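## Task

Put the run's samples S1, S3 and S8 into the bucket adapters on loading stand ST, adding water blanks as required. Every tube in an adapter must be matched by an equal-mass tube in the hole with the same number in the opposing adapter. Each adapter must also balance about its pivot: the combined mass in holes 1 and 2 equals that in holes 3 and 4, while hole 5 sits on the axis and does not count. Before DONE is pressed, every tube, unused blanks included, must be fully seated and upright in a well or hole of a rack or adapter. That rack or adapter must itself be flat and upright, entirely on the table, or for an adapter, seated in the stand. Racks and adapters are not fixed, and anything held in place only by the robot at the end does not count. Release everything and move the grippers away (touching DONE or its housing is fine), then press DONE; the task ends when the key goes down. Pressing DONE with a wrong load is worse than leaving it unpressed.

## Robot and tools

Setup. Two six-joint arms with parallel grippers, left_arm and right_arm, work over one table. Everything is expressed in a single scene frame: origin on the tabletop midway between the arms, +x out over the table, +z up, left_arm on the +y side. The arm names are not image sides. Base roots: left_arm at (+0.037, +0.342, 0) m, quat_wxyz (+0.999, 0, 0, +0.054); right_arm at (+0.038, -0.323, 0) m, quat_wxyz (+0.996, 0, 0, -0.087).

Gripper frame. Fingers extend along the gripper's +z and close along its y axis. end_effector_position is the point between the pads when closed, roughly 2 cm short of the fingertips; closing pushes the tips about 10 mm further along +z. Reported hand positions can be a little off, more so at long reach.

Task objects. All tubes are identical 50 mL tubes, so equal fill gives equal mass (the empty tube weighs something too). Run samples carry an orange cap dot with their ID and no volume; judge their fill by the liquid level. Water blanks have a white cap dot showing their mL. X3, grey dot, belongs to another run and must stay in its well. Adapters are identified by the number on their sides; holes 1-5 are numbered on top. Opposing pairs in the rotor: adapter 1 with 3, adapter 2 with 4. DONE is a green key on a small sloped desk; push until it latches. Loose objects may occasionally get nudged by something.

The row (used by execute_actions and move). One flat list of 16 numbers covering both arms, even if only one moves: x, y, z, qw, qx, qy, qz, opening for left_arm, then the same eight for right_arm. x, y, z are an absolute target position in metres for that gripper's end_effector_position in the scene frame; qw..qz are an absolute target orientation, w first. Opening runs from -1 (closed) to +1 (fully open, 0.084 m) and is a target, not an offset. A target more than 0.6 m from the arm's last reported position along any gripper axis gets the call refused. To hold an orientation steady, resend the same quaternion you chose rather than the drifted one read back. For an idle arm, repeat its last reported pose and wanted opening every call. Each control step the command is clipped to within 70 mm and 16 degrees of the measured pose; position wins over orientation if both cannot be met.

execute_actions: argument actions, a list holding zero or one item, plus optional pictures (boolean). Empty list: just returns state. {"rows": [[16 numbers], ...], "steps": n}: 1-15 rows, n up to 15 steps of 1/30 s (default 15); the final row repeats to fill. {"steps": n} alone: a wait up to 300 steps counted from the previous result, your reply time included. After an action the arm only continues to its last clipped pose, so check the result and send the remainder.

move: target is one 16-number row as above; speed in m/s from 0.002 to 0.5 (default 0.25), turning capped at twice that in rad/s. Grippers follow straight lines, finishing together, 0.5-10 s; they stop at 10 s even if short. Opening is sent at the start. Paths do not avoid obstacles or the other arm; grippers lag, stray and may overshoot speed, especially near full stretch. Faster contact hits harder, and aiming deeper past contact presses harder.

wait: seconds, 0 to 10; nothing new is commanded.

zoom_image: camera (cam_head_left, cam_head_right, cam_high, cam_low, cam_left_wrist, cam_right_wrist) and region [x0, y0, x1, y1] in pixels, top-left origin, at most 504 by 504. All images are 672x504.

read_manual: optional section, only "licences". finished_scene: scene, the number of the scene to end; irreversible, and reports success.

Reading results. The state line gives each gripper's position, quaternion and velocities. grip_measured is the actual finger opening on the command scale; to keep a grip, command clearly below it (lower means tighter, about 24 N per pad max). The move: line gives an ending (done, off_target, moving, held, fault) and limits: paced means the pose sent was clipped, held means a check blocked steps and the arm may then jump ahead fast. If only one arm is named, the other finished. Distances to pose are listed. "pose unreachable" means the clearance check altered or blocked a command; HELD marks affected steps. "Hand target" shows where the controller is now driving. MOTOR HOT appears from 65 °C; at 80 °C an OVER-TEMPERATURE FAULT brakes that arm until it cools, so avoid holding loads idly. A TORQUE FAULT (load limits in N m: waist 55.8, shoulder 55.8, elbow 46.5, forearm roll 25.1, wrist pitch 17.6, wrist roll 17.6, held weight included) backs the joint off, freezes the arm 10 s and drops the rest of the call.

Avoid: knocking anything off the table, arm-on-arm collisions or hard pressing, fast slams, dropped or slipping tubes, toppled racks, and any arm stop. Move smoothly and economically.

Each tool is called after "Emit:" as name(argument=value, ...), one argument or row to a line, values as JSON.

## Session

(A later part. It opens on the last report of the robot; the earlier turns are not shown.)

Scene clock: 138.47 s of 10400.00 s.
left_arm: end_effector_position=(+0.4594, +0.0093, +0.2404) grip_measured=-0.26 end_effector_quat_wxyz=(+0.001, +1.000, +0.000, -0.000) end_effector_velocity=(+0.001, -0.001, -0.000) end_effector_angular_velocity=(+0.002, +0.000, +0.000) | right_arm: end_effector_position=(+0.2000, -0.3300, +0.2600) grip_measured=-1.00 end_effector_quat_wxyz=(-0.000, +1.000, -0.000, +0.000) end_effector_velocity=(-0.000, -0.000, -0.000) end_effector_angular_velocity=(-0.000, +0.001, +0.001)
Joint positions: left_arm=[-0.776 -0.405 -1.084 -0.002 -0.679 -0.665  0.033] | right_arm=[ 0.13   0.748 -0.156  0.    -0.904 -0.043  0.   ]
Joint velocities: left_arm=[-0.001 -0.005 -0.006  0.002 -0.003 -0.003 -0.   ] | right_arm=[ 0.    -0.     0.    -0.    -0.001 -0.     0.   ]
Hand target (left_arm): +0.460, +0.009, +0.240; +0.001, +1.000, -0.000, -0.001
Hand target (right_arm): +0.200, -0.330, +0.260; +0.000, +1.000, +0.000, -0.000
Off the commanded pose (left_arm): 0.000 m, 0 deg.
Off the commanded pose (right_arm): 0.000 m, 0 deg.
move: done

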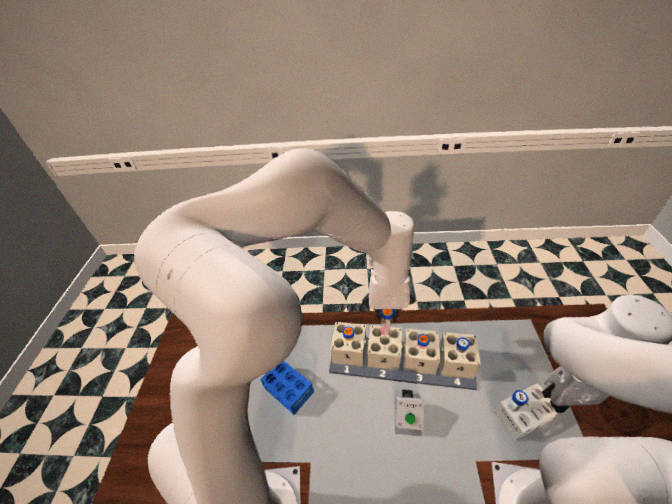

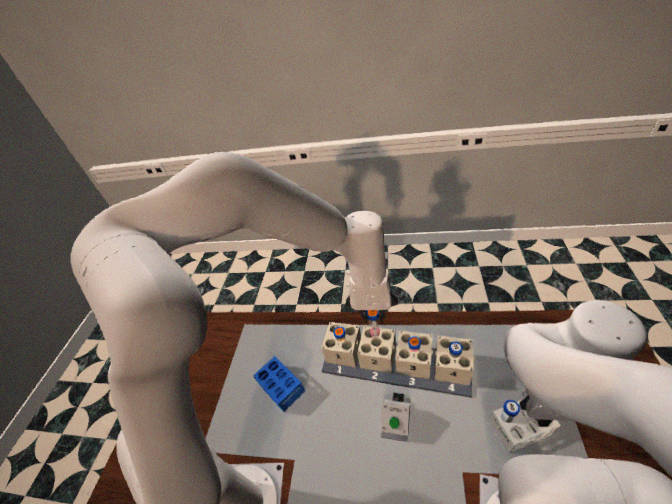

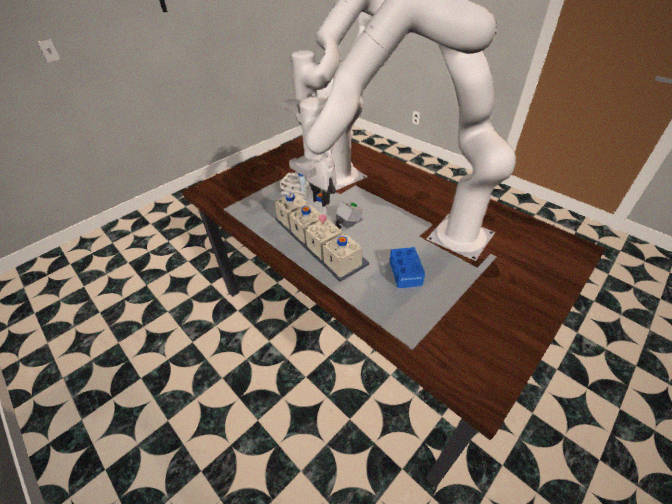

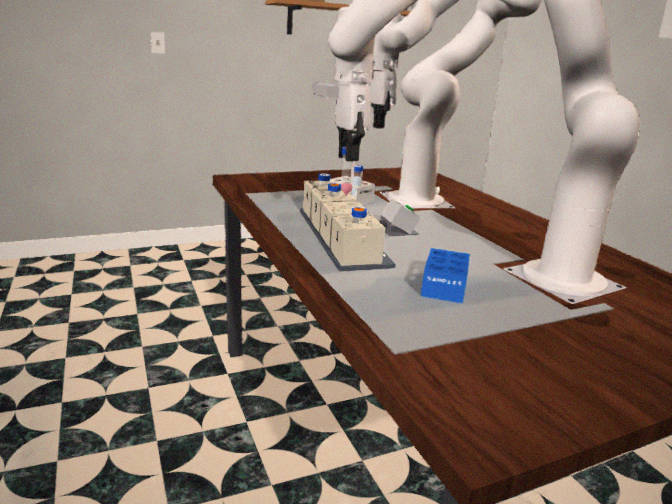

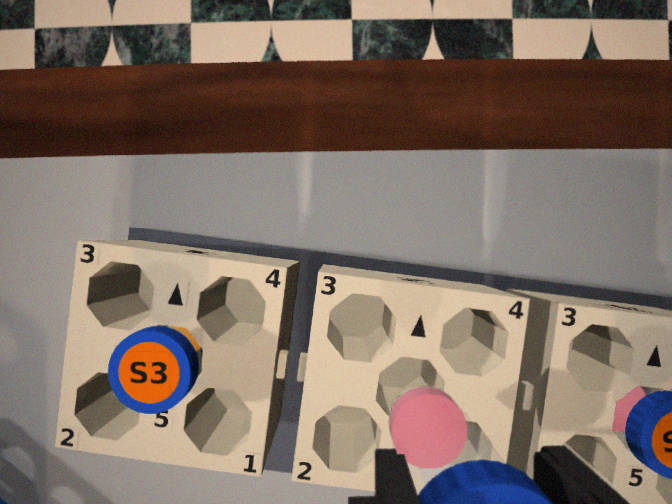

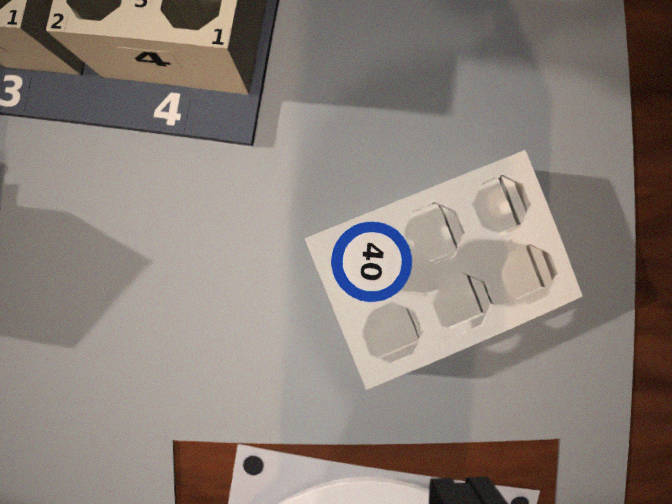

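Emit:
move(
  target=[0.4593,0.009,0.13,0,1,0,0,-0.5,0.2,-0.33,0.26,0,1,0,0,-1],
  speed=0.07,
)

Emit:
execute_actions(
  actions=[
    {"rows":[[0.4593,0.009,0.13,0,1,0,0,0.2,0.2,-0.33,0.26,0,1,0,0,-1]],"steps":10},
  ],
  pictures=false,
)

Emit:
execute_actions(
  actions=[
    {"rows":[[0.4593,0.009,0.19,0,1,0,0,0.2,0.2,-0.33,0.26,0,1,0,0,-1]],"steps":10},
  ],
  pictures=false,
)

Emit:
move(
  target=[0.33,0.3,0.22,0,1,0,0,0.2,0.2,-0.2,0.24,0,1,0,0,-1],
)

Emit:
move(
  target=[0.33,0.3,0.22,0,1,0,0,0.2,0.2,-0.043,0.17,0,1,0,0,-1],
)

Emit:
zoom_image(
  camera="cam_low",
  region=[270,130,450,290],
)

Scene clock: 152.23 s of 10400.00 s.
left_arm: end_effector_position=(+0.4595, +0.0090, +0.1303) grip_measured=-0.26 end_effector_quat_wxyz=(-0.000, +1.000, +0.000, +0.000) end_effector_velocity=(+0.001, -0.001, -0.001) end_effector_angular_velocity=(-0.001, -0.002, -0.001) | right_arm: end_effector_position=(+0.2000, -0.3300, +0.2600) grip_measured=-1.00 end_effector_quat_wxyz=(+0.000, +1.000, +0.000, -0.000) end_effector_velocity=(+0.000, -0.000, +0.000) end_effector_angular_velocity=(-0.000, -0.000, +0.000)
Joint positions: left_arm=[-0.777 -0.582 -1.043  0.001 -0.46  -0.669  0.033] | right_arm=[ 0.13   0.748 -0.156  0.    -0.904 -0.043  0.   ]
Joint velocities: left_arm=[ 0.    -0.004 -0.002  0.001  0.004 -0.     0.   ] | right_arm=[ 0.001 -0.001 -0.    -0.     0.001  0.     0.   ]
Hand target (left_arm): +0.459, +0.009, +0.130; -0.000, +1.000, +0.000, +0.000
Hand target (right_arm): +0.200, -0.330, +0.260; +0.000, +1.000, -0.000, +0.000
Off the commanded pose (left_arm): 0.000 m, 0 deg.
Off the commanded pose (right_arm): 0.000 m, 0 deg.
After step 90, 8.73 s passed at rest.
move: done

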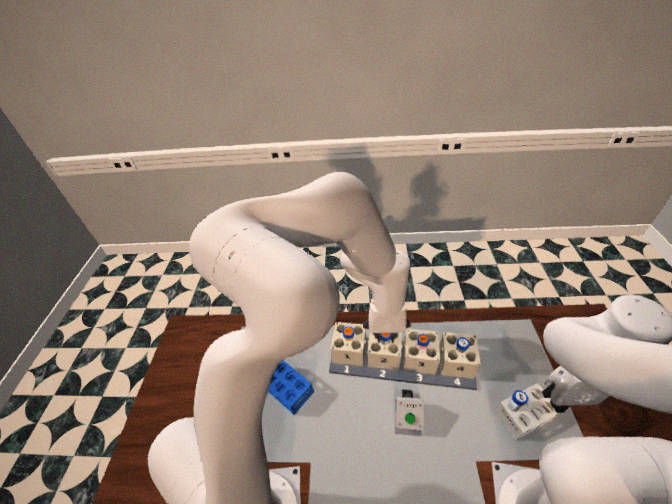

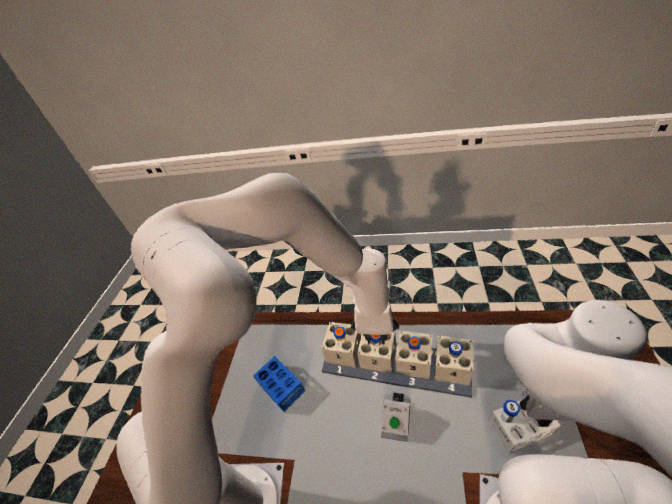

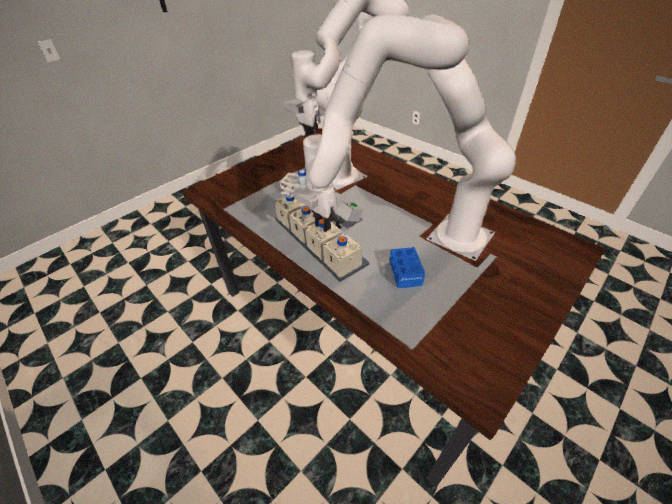

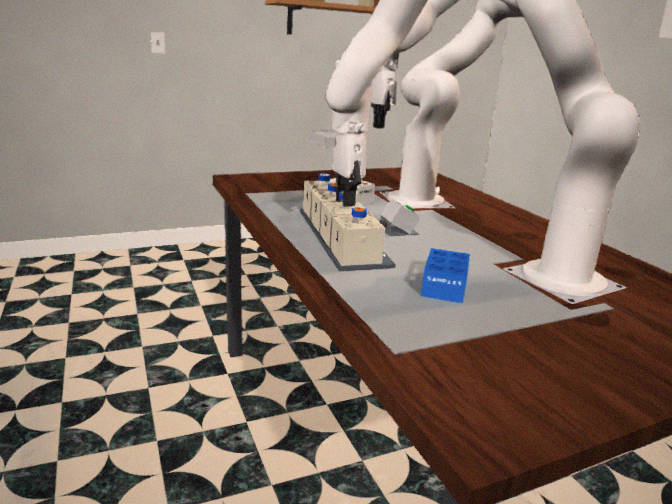

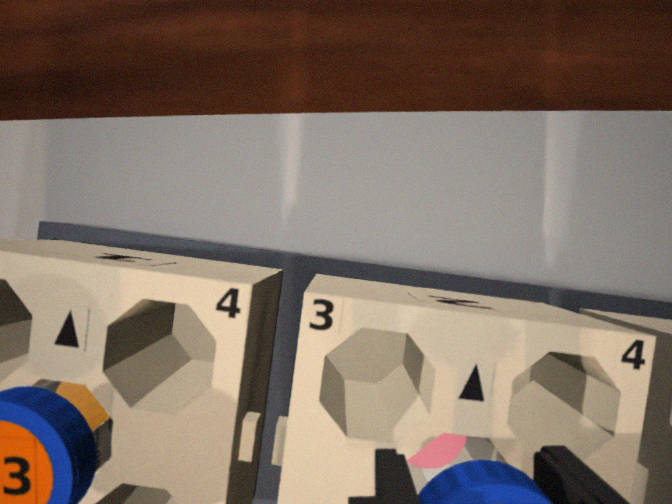

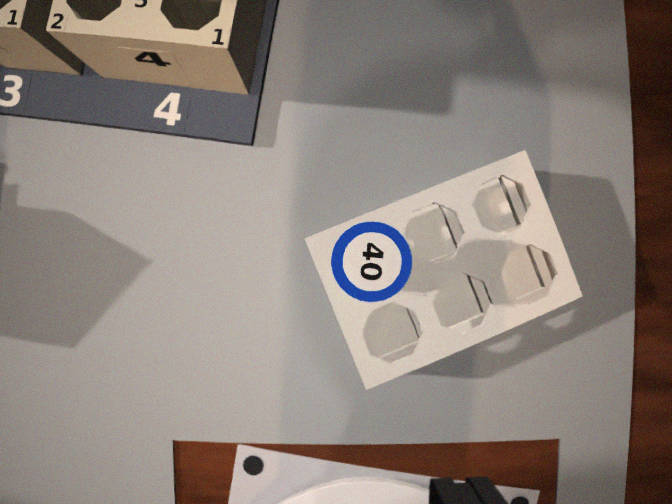

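Scene clock: 152.57 s of 10400.00 s.
left_arm: end_effector_position=(+0.4593, +0.0090, +0.1300) grip_measured=+0.18 end_effector_quat_wxyz=(+0.000, +1.000, +0.000, +0.000) end_effector_velocity=(+0.000, -0.001, +0.000) end_effector_angular_velocity=(-0.002, -0.001, +0.000) | right_arm: end_effector_position=(+0.2000, -0.3300, +0.2600) grip_measured=-1.00 end_effector_quat_wxyz=(-0.000, +1.000, -0.000, +0.000) end_effector_velocity=(+0.001, -0.000, +0.000) end_effector_angular_velocity=(-0.001, -0.003, +0.000)
Joint positions: left_arm=[-0.777 -0.583 -1.042  0.    -0.46  -0.669  0.052] | right_arm=[ 0.13   0.748 -0.156  0.    -0.904 -0.043  0.   ]
Joint velocities: left_arm=[-0.     0.    -0.001 -0.002  0.001  0.001  0.005] | right_arm=[-0.     0.    -0.    -0.001  0.002  0.     0.   ]
Hand target (left_arm): +0.459, +0.009, +0.130; -0.000, +1.000, +0.000, +0.000
Hand target (right_arm): +0.200, -0.330, +0.260; +0.000, +1.000, +0.000, +0.000
Off the commanded pose (left_arm): 0.000 m, 0 deg.
Off the commanded pose (right_arm): 0.000 m, 0 deg.
Steps of this call (steps 1 to 10: all 10 steps of this action). Readings (end_effector_position):
1: left_arm (+0.4595, +0.0090, +0.1302) | right_arm (+0.2000, -0.3300, +0.2600)
2: left_arm (+0.4595, +0.0090, +0.1302) | right_arm (+0.2000, -0.3300, +0.2600)
4: left_arm (+0.4594, +0.0090, +0.1301) | right_arm (+0.2000, -0.3300, +0.2600)
8: left_arm (+0.4593, +0.0090, +0.1301) | right_arm (+0.2000, -0.3300, +0.2600)
10: the state above

Scene clock: 152.90 s of 10400.00 s.
left_arm: end_effector_position=(+0.4601, +0.0083, +0.1839) grip_measured=+0.19 end_effector_quat_wxyz=(+0.001, +1.000, -0.000, +0.001) end_effector_velocity=(-0.010, +0.009, +0.055) end_effector_angular_velocity=(+0.022, +0.028, +0.001) | right_arm: end_effector_position=(+0.2000, -0.3300, +0.2600) grip_measured=-1.00 end_effector_quat_wxyz=(-0.000, +1.000, -0.000, -0.000) end_effector_velocity=(-0.000, -0.000, +0.000) end_effector_angular_velocity=(-0.001, -0.000, +0.000)
Joint positions: left_arm=[-0.777 -0.491 -1.055 -0.    -0.562 -0.668  0.052] | right_arm=[ 0.13   0.748 -0.156  0.    -0.904 -0.043  0.   ]
Joint velocities: left_arm=[ 0.001  0.098 -0.005 -0.001 -0.139  0.001  0.   ] | right_arm=[-0.     0.001  0.    -0.001 -0.    -0.     0.   ]
Hand target (left_arm): +0.459, +0.009, +0.190; +0.000, +1.000, -0.000, -0.000
Hand target (right_arm): +0.200, -0.330, +0.260; -0.000, +1.000, -0.000, +0.000
Off the commanded pose (left_arm): 0.006 m, 0 deg.
Off the commanded pose (right_arm): 0.000 m, 0 deg.
Steps of this call (steps 1 to 10: all 10 steps of this action). Readings (end_effector_position):
1: left_arm (+0.4593, +0.0090, +0.1302) | right_arm (+0.2000, -0.3300, +0.2600)
2: left_arm (+0.4589, +0.0093, +0.1321) | right_arm (+0.2000, -0.3300, +0.2600)
4: left_arm (+0.4589, +0.0093, +0.1480) | right_arm (+0.2000, -0.3300, +0.2600)
8: left_arm (+0.4608, +0.0078, +0.1785) | right_arm (+0.2000, -0.3300, +0.2600)
10: the state above

Scene clock: 155.27 s of 10400.00 s.
left_arm: end_effector_position=(+0.3298, +0.2998, +0.2196) grip_measured=+0.19 end_effector_quat_wxyz=(-0.001, +1.000, -0.000, +0.001) end_effector_velocity=(-0.001, +0.002, +0.001) end_effector_angular_velocity=(-0.003, -0.000, +0.000) | right_arm: end_effector_position=(+0.2002, -0.2013, +0.2403) grip_measured=-1.00 end_effector_quat_wxyz=(+0.001, +1.000, -0.000, -0.000) end_effector_velocity=(-0.000, +0.001, -0.000) end_effector_angular_velocity=(-0.001, +0.000, +0.001)
Joint positions: left_arm=[-0.254  0.138 -0.408  0.003 -0.545 -0.149  0.052] | right_arm=[ 0.818  0.514 -0.212 -0.002 -0.728  0.646  0.   ]
Joint velocities: left_arm=[ 0.007  0.005  0.002 -0.006 -0.003  0.012  0.   ] | right_arm=[ 0.003 -0.002 -0.001 -0.001  0.001  0.003  0.   ]
Hand target (left_arm): +0.330, +0.300, +0.220; -0.001, +1.000, +0.000, +0.001
Hand target (right_arm): +0.200, -0.201, +0.240; +0.001, +1.000, -0.000, -0.000
Off the commanded pose (left_arm): 0.001 m, 0 deg.
Off the commanded pose (right_arm): 0.001 m, 0 deg.
move: done

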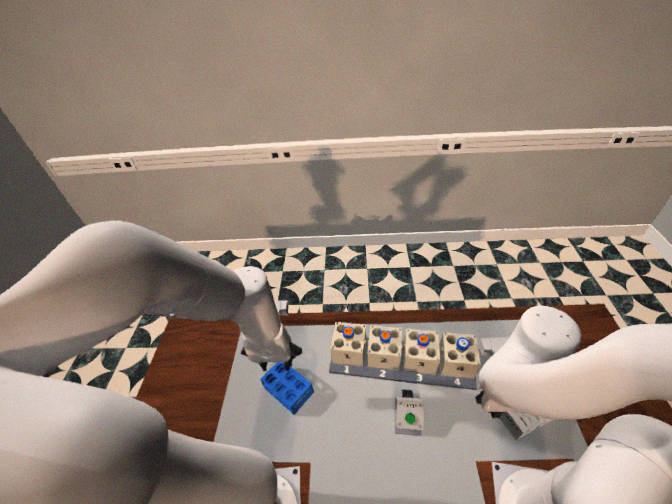

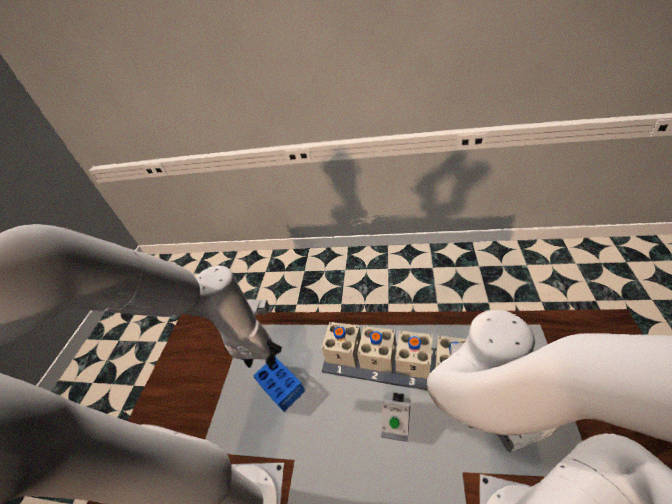

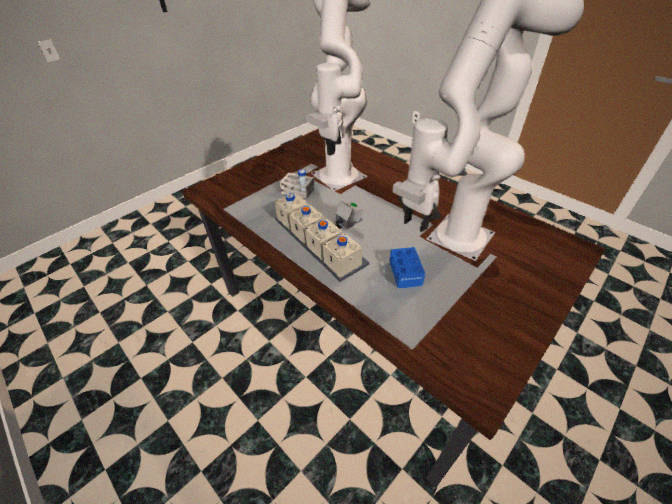

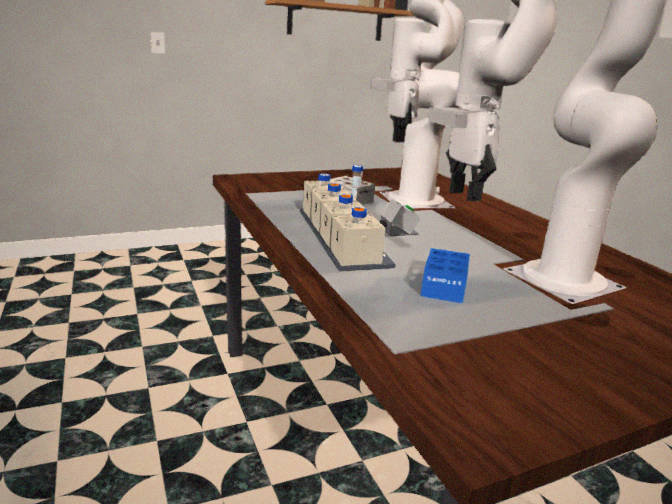

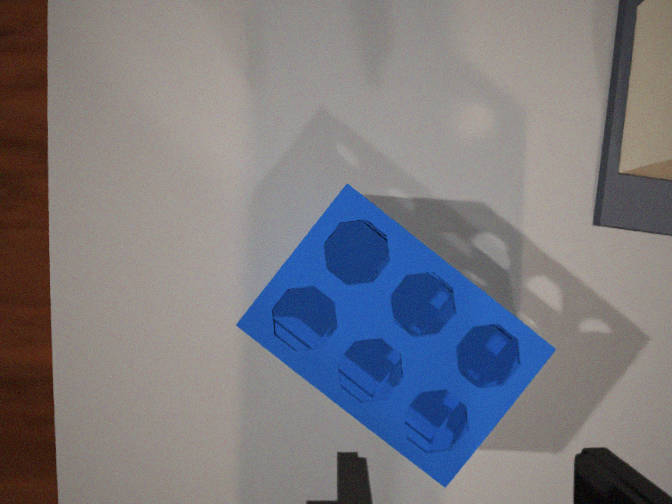

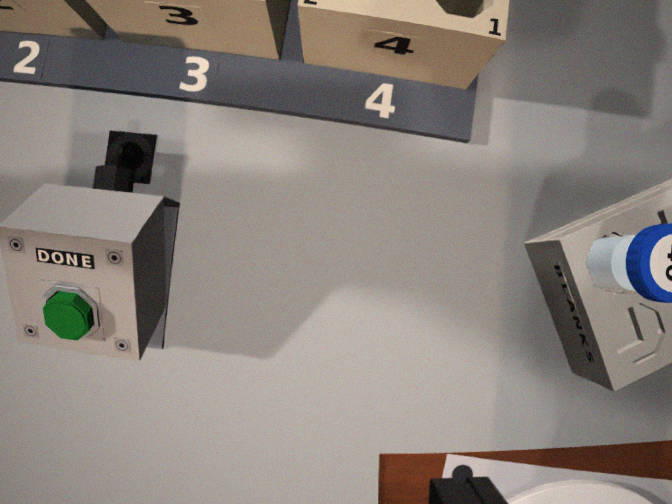

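Scene clock: 156.70 s of 10400.00 s.
left_arm: end_effector_position=(+0.3300, +0.3000, +0.2200) grip_measured=+0.19 end_effector_quat_wxyz=(-0.000, +1.000, +0.000, -0.000) end_effector_velocity=(+0.000, -0.000, +0.000) end_effector_angular_velocity=(-0.001, -0.000, +0.000) | right_arm: end_effector_position=(+0.2009, -0.0440, +0.1709) grip_measured=-1.00 end_effector_quat_wxyz=(+0.001, +1.000, -0.000, +0.000) end_effector_velocity=(+0.001, +0.002, -0.001) end_effector_angular_velocity=(-0.002, -0.002, +0.001)
Joint positions: left_arm=[-0.252  0.138 -0.409  0.    -0.547 -0.144  0.052] | right_arm=[ 1.217 -0.061 -0.448 -0.004 -0.388  1.047  0.   ]
Joint velocities: left_arm=[-0.001 -0.    -0.    -0.001  0.     0.     0.   ] | right_arm=[ 0.003 -0.008 -0.004 -0.007  0.004  0.008  0.   ]
Hand target (left_arm): +0.330, +0.300, +0.220; -0.000, +1.000, +0.000, -0.000
Hand target (right_arm): +0.201, -0.044, +0.171; +0.001, +1.000, -0.000, +0.000
Off the commanded pose (left_arm): 0.000 m, 0 deg.
Off the commanded pose (right_arm): 0.002 m, 0 deg.
move: done

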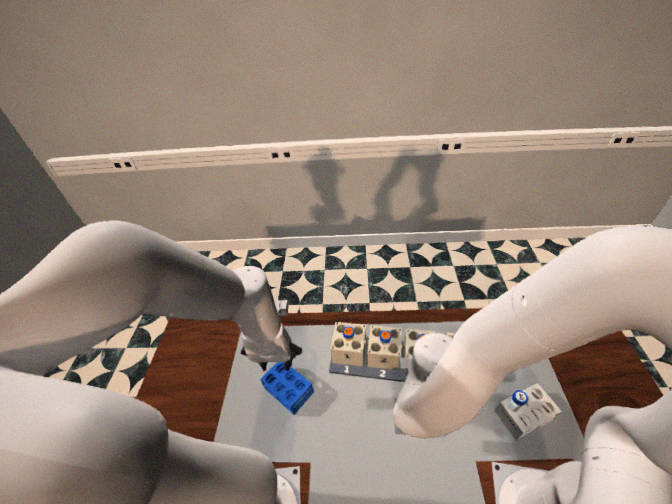

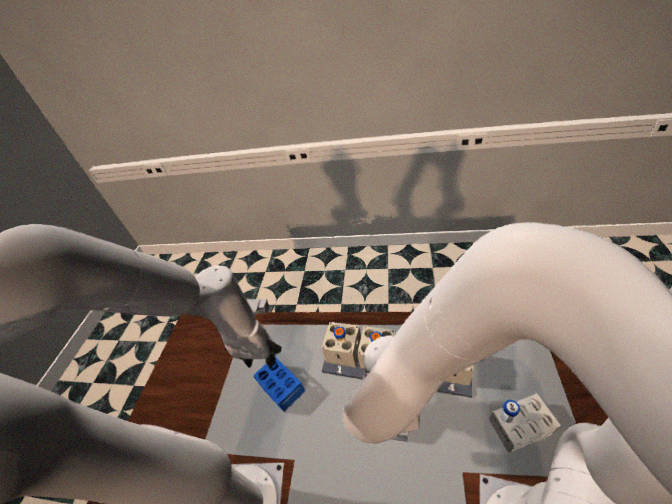

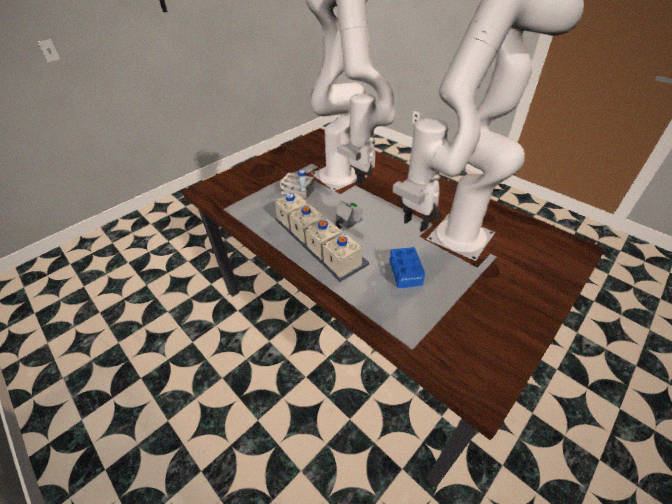

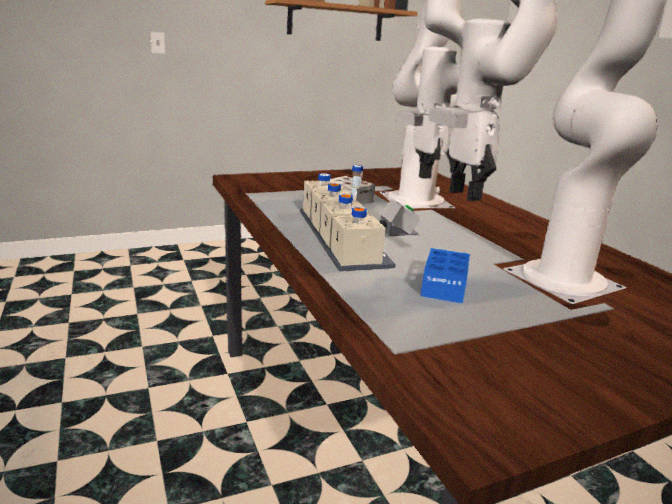

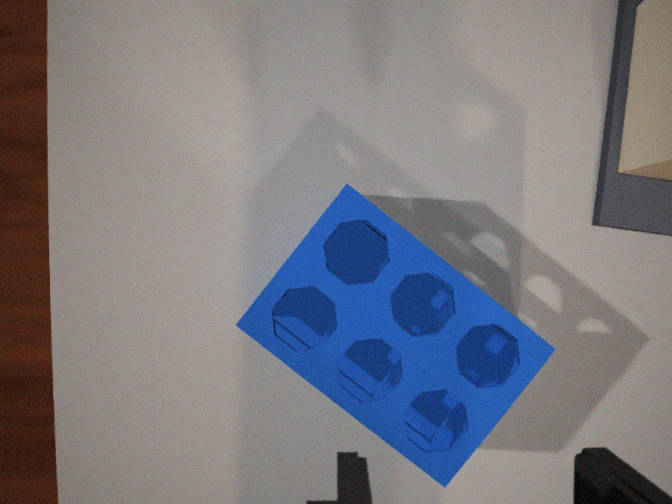

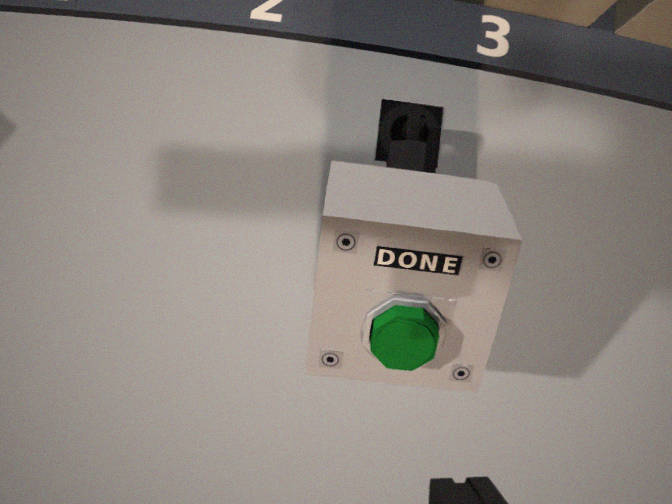

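Region (270, 130, 450, 290) of cam_low's 672x504 image, scaled by 2.800, with more detail than that image has.

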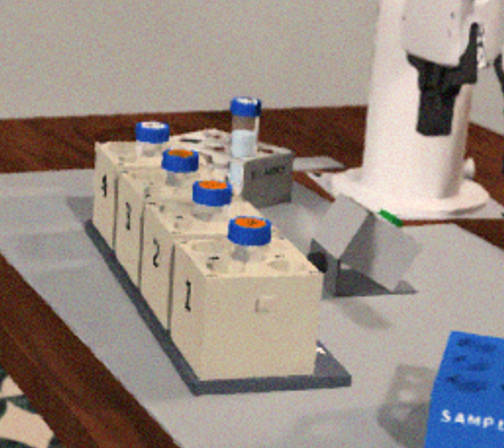

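Emit:
move(
  target=[0.33,0.3,0.22,0,1,0,0,0.2,0.233,-0.04,0.102,0,1,0,0,-1],
  speed=0.08,
)

Emit:
move(
  target=[0.33,0.3,0.22,0,1,0,0,0.2,0.236,-0.04,0.088,0,1,0,0,-1],
  speed=0.02,
)

Scene clock: 163.10 s of 10400.00 s.
left_arm: end_effector_position=(+0.3300, +0.3000, +0.2200) grip_measured=+0.19 end_effector_quat_wxyz=(-0.000, +1.000, -0.000, +0.000) end_effector_velocity=(+0.000, -0.000, +0.000) end_effector_angular_velocity=(-0.001, +0.000, +0.002) | right_arm: end_effector_position=(+0.2330, -0.0400, +0.1026) grip_measured=-1.00 end_effector_quat_wxyz=(+0.000, +1.000, -0.000, +0.000) end_effector_velocity=(+0.001, +0.000, -0.002) end_effector_angular_velocity=(-0.000, +0.001, +0.001)
Joint positions: left_arm=[-0.252  0.138 -0.409  0.    -0.547 -0.144  0.052] | right_arm=[ 1.141 -0.3   -0.492 -0.002 -0.192  0.97   0.   ]
Joint velocities: left_arm=[-0.    -0.    -0.001 -0.002 -0.    -0.001  0.   ] | right_arm=[-0.002 -0.007 -0.002  0.003  0.004 -0.006  0.   ]
Hand target (left_arm): +0.330, +0.300, +0.220; -0.000, +1.000, +0.000, -0.000
Hand target (right_arm): +0.233, -0.040, +0.102; +0.000, +1.000, -0.000, +0.000
Off the commanded pose (left_arm): 0.000 m, 0 deg.
Off the commanded pose (right_arm): 0.001 m, 0 deg.
After step 90, 1.97 s passed at rest.
move: done

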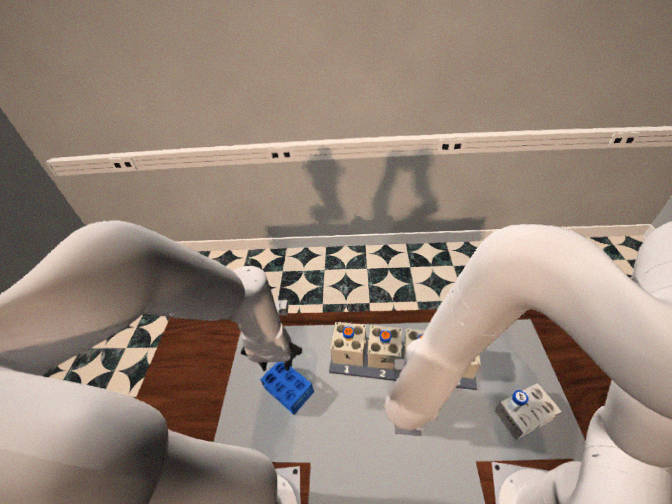

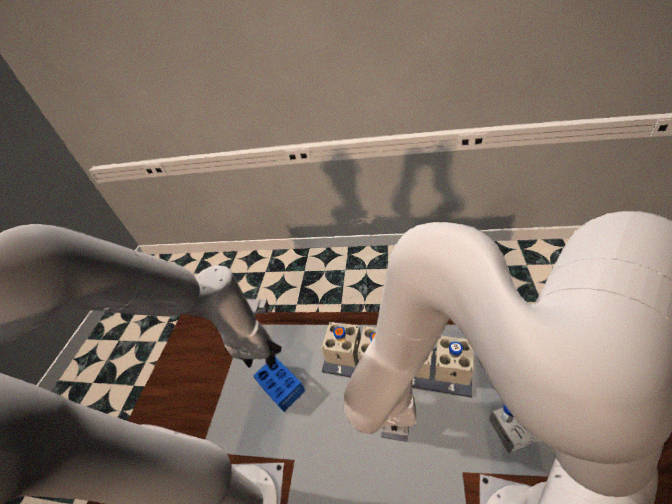

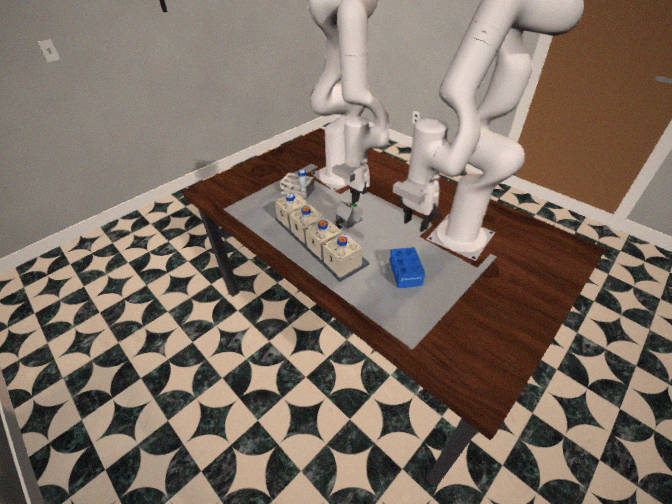

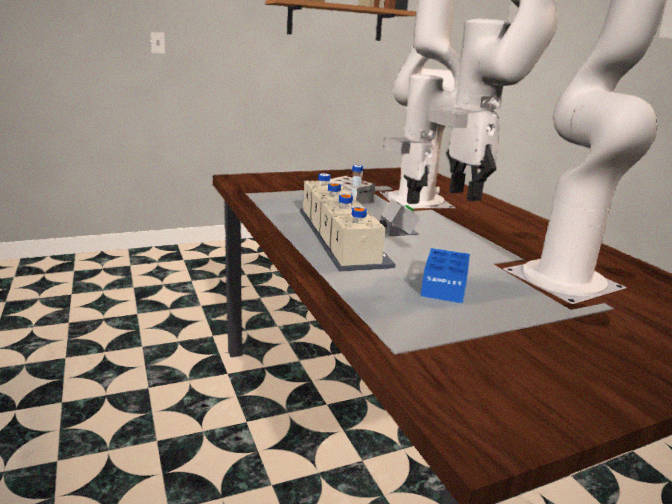

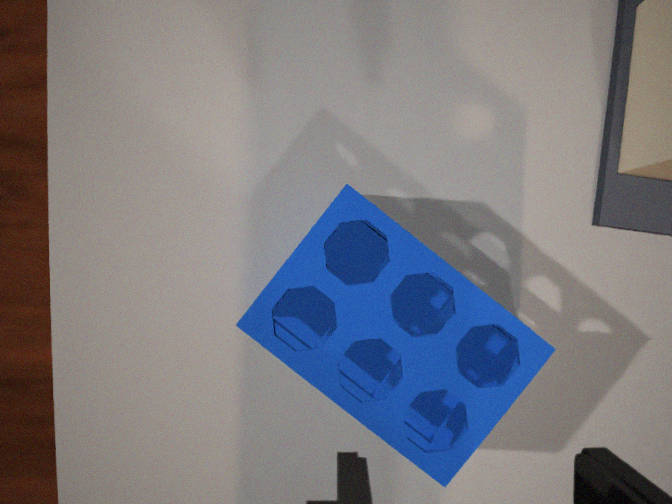

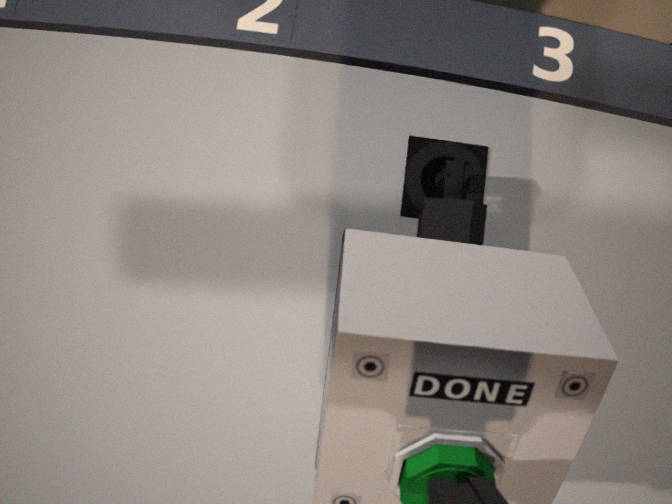

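Scene clock: 163.70 s of 10400.00 s.
left_arm: end_effector_position=(+0.3300, +0.3000, +0.2200) grip_measured=+0.19 end_effector_quat_wxyz=(-0.000, +1.000, -0.000, +0.000) end_effector_velocity=(-0.000, +0.000, -0.000) end_effector_angular_velocity=(+0.000, +0.001, +0.000) | right_arm: end_effector_position=(+0.2353, -0.0400, +0.0912) grip_measured=-1.00 end_effector_quat_wxyz=(+0.000, +1.000, -0.000, +0.000) end_effector_velocity=(+0.000, -0.000, +0.000) end_effector_angular_velocity=(+0.000, -0.000, -0.000)
Joint positions: left_arm=[-0.252  0.138 -0.409  0.    -0.547 -0.144  0.052] | right_arm=[ 1.135 -0.336 -0.497 -0.001 -0.161  0.963  0.   ]
Joint velocities: left_arm=[-0.    -0.     0.001  0.001 -0.    -0.001 -0.   ] | right_arm=[-0.001  0.001  0.    -0.    -0.     0.     0.   ]
move: unfinished (the scene ended)
The task's run has ended: the event that ends the task has happened.

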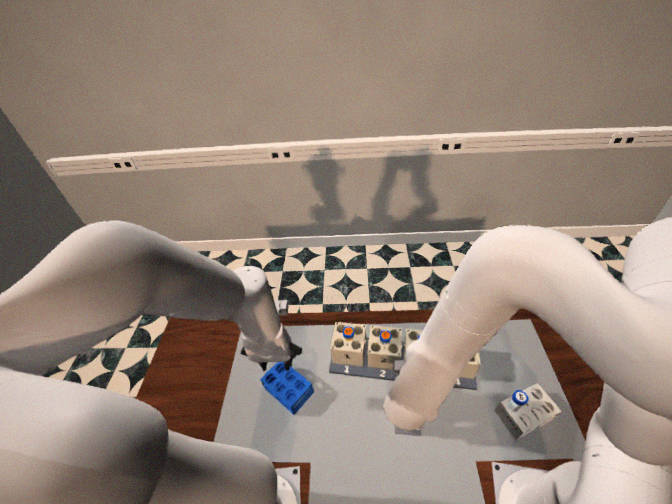

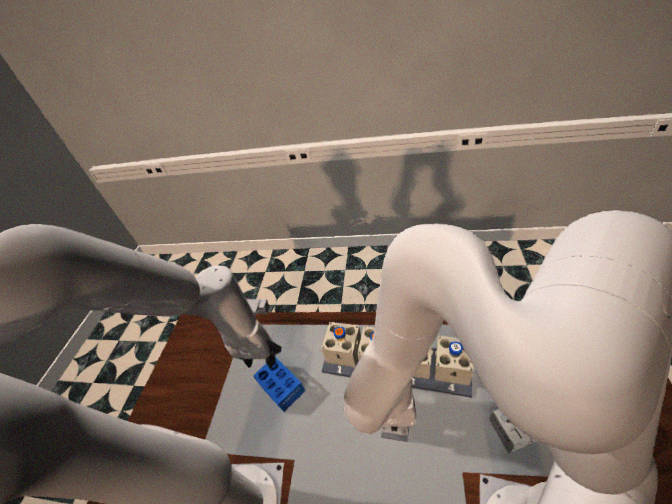

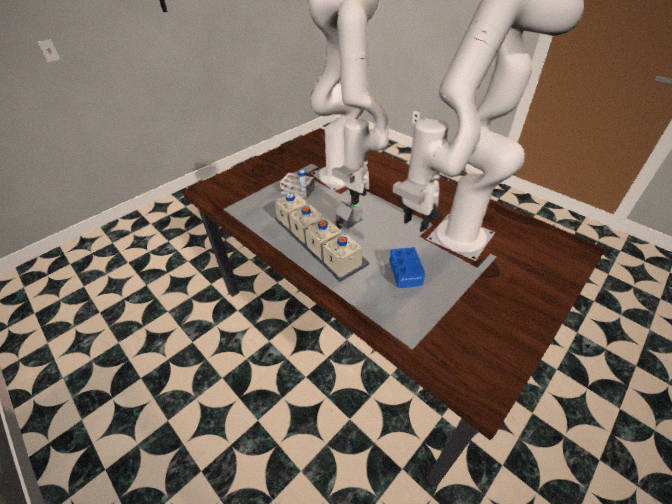

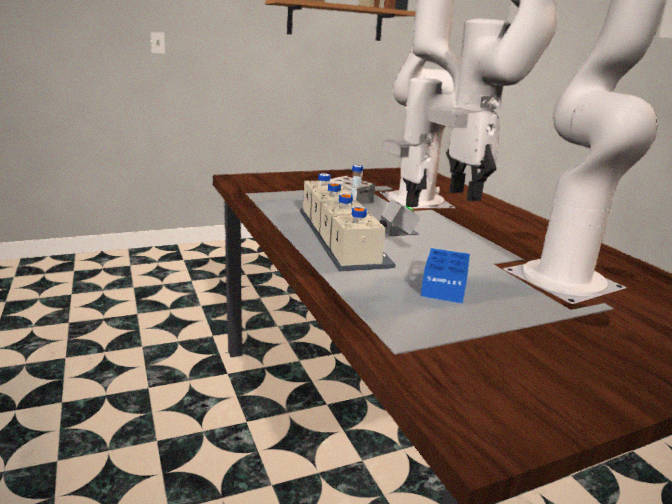

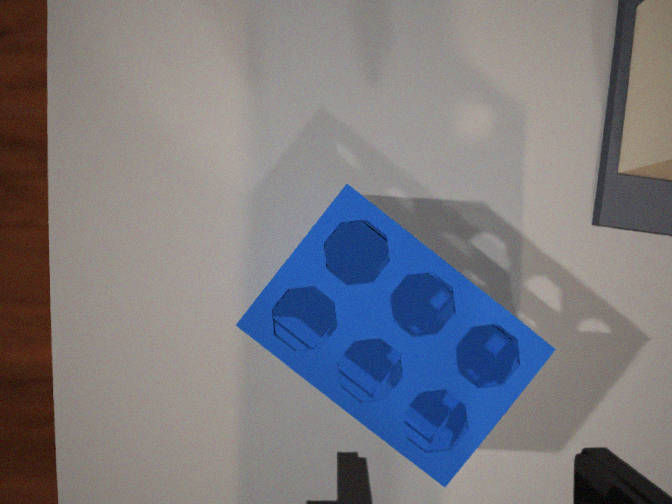

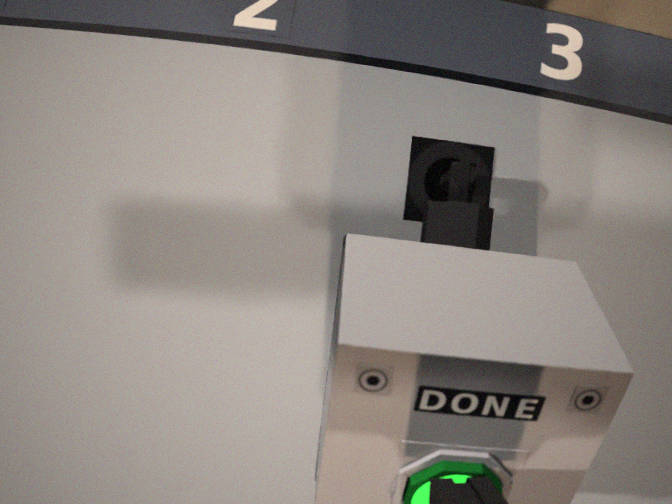

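Emit:
finished_scene(
  scene=2,
)

The scene is finished: the task was done.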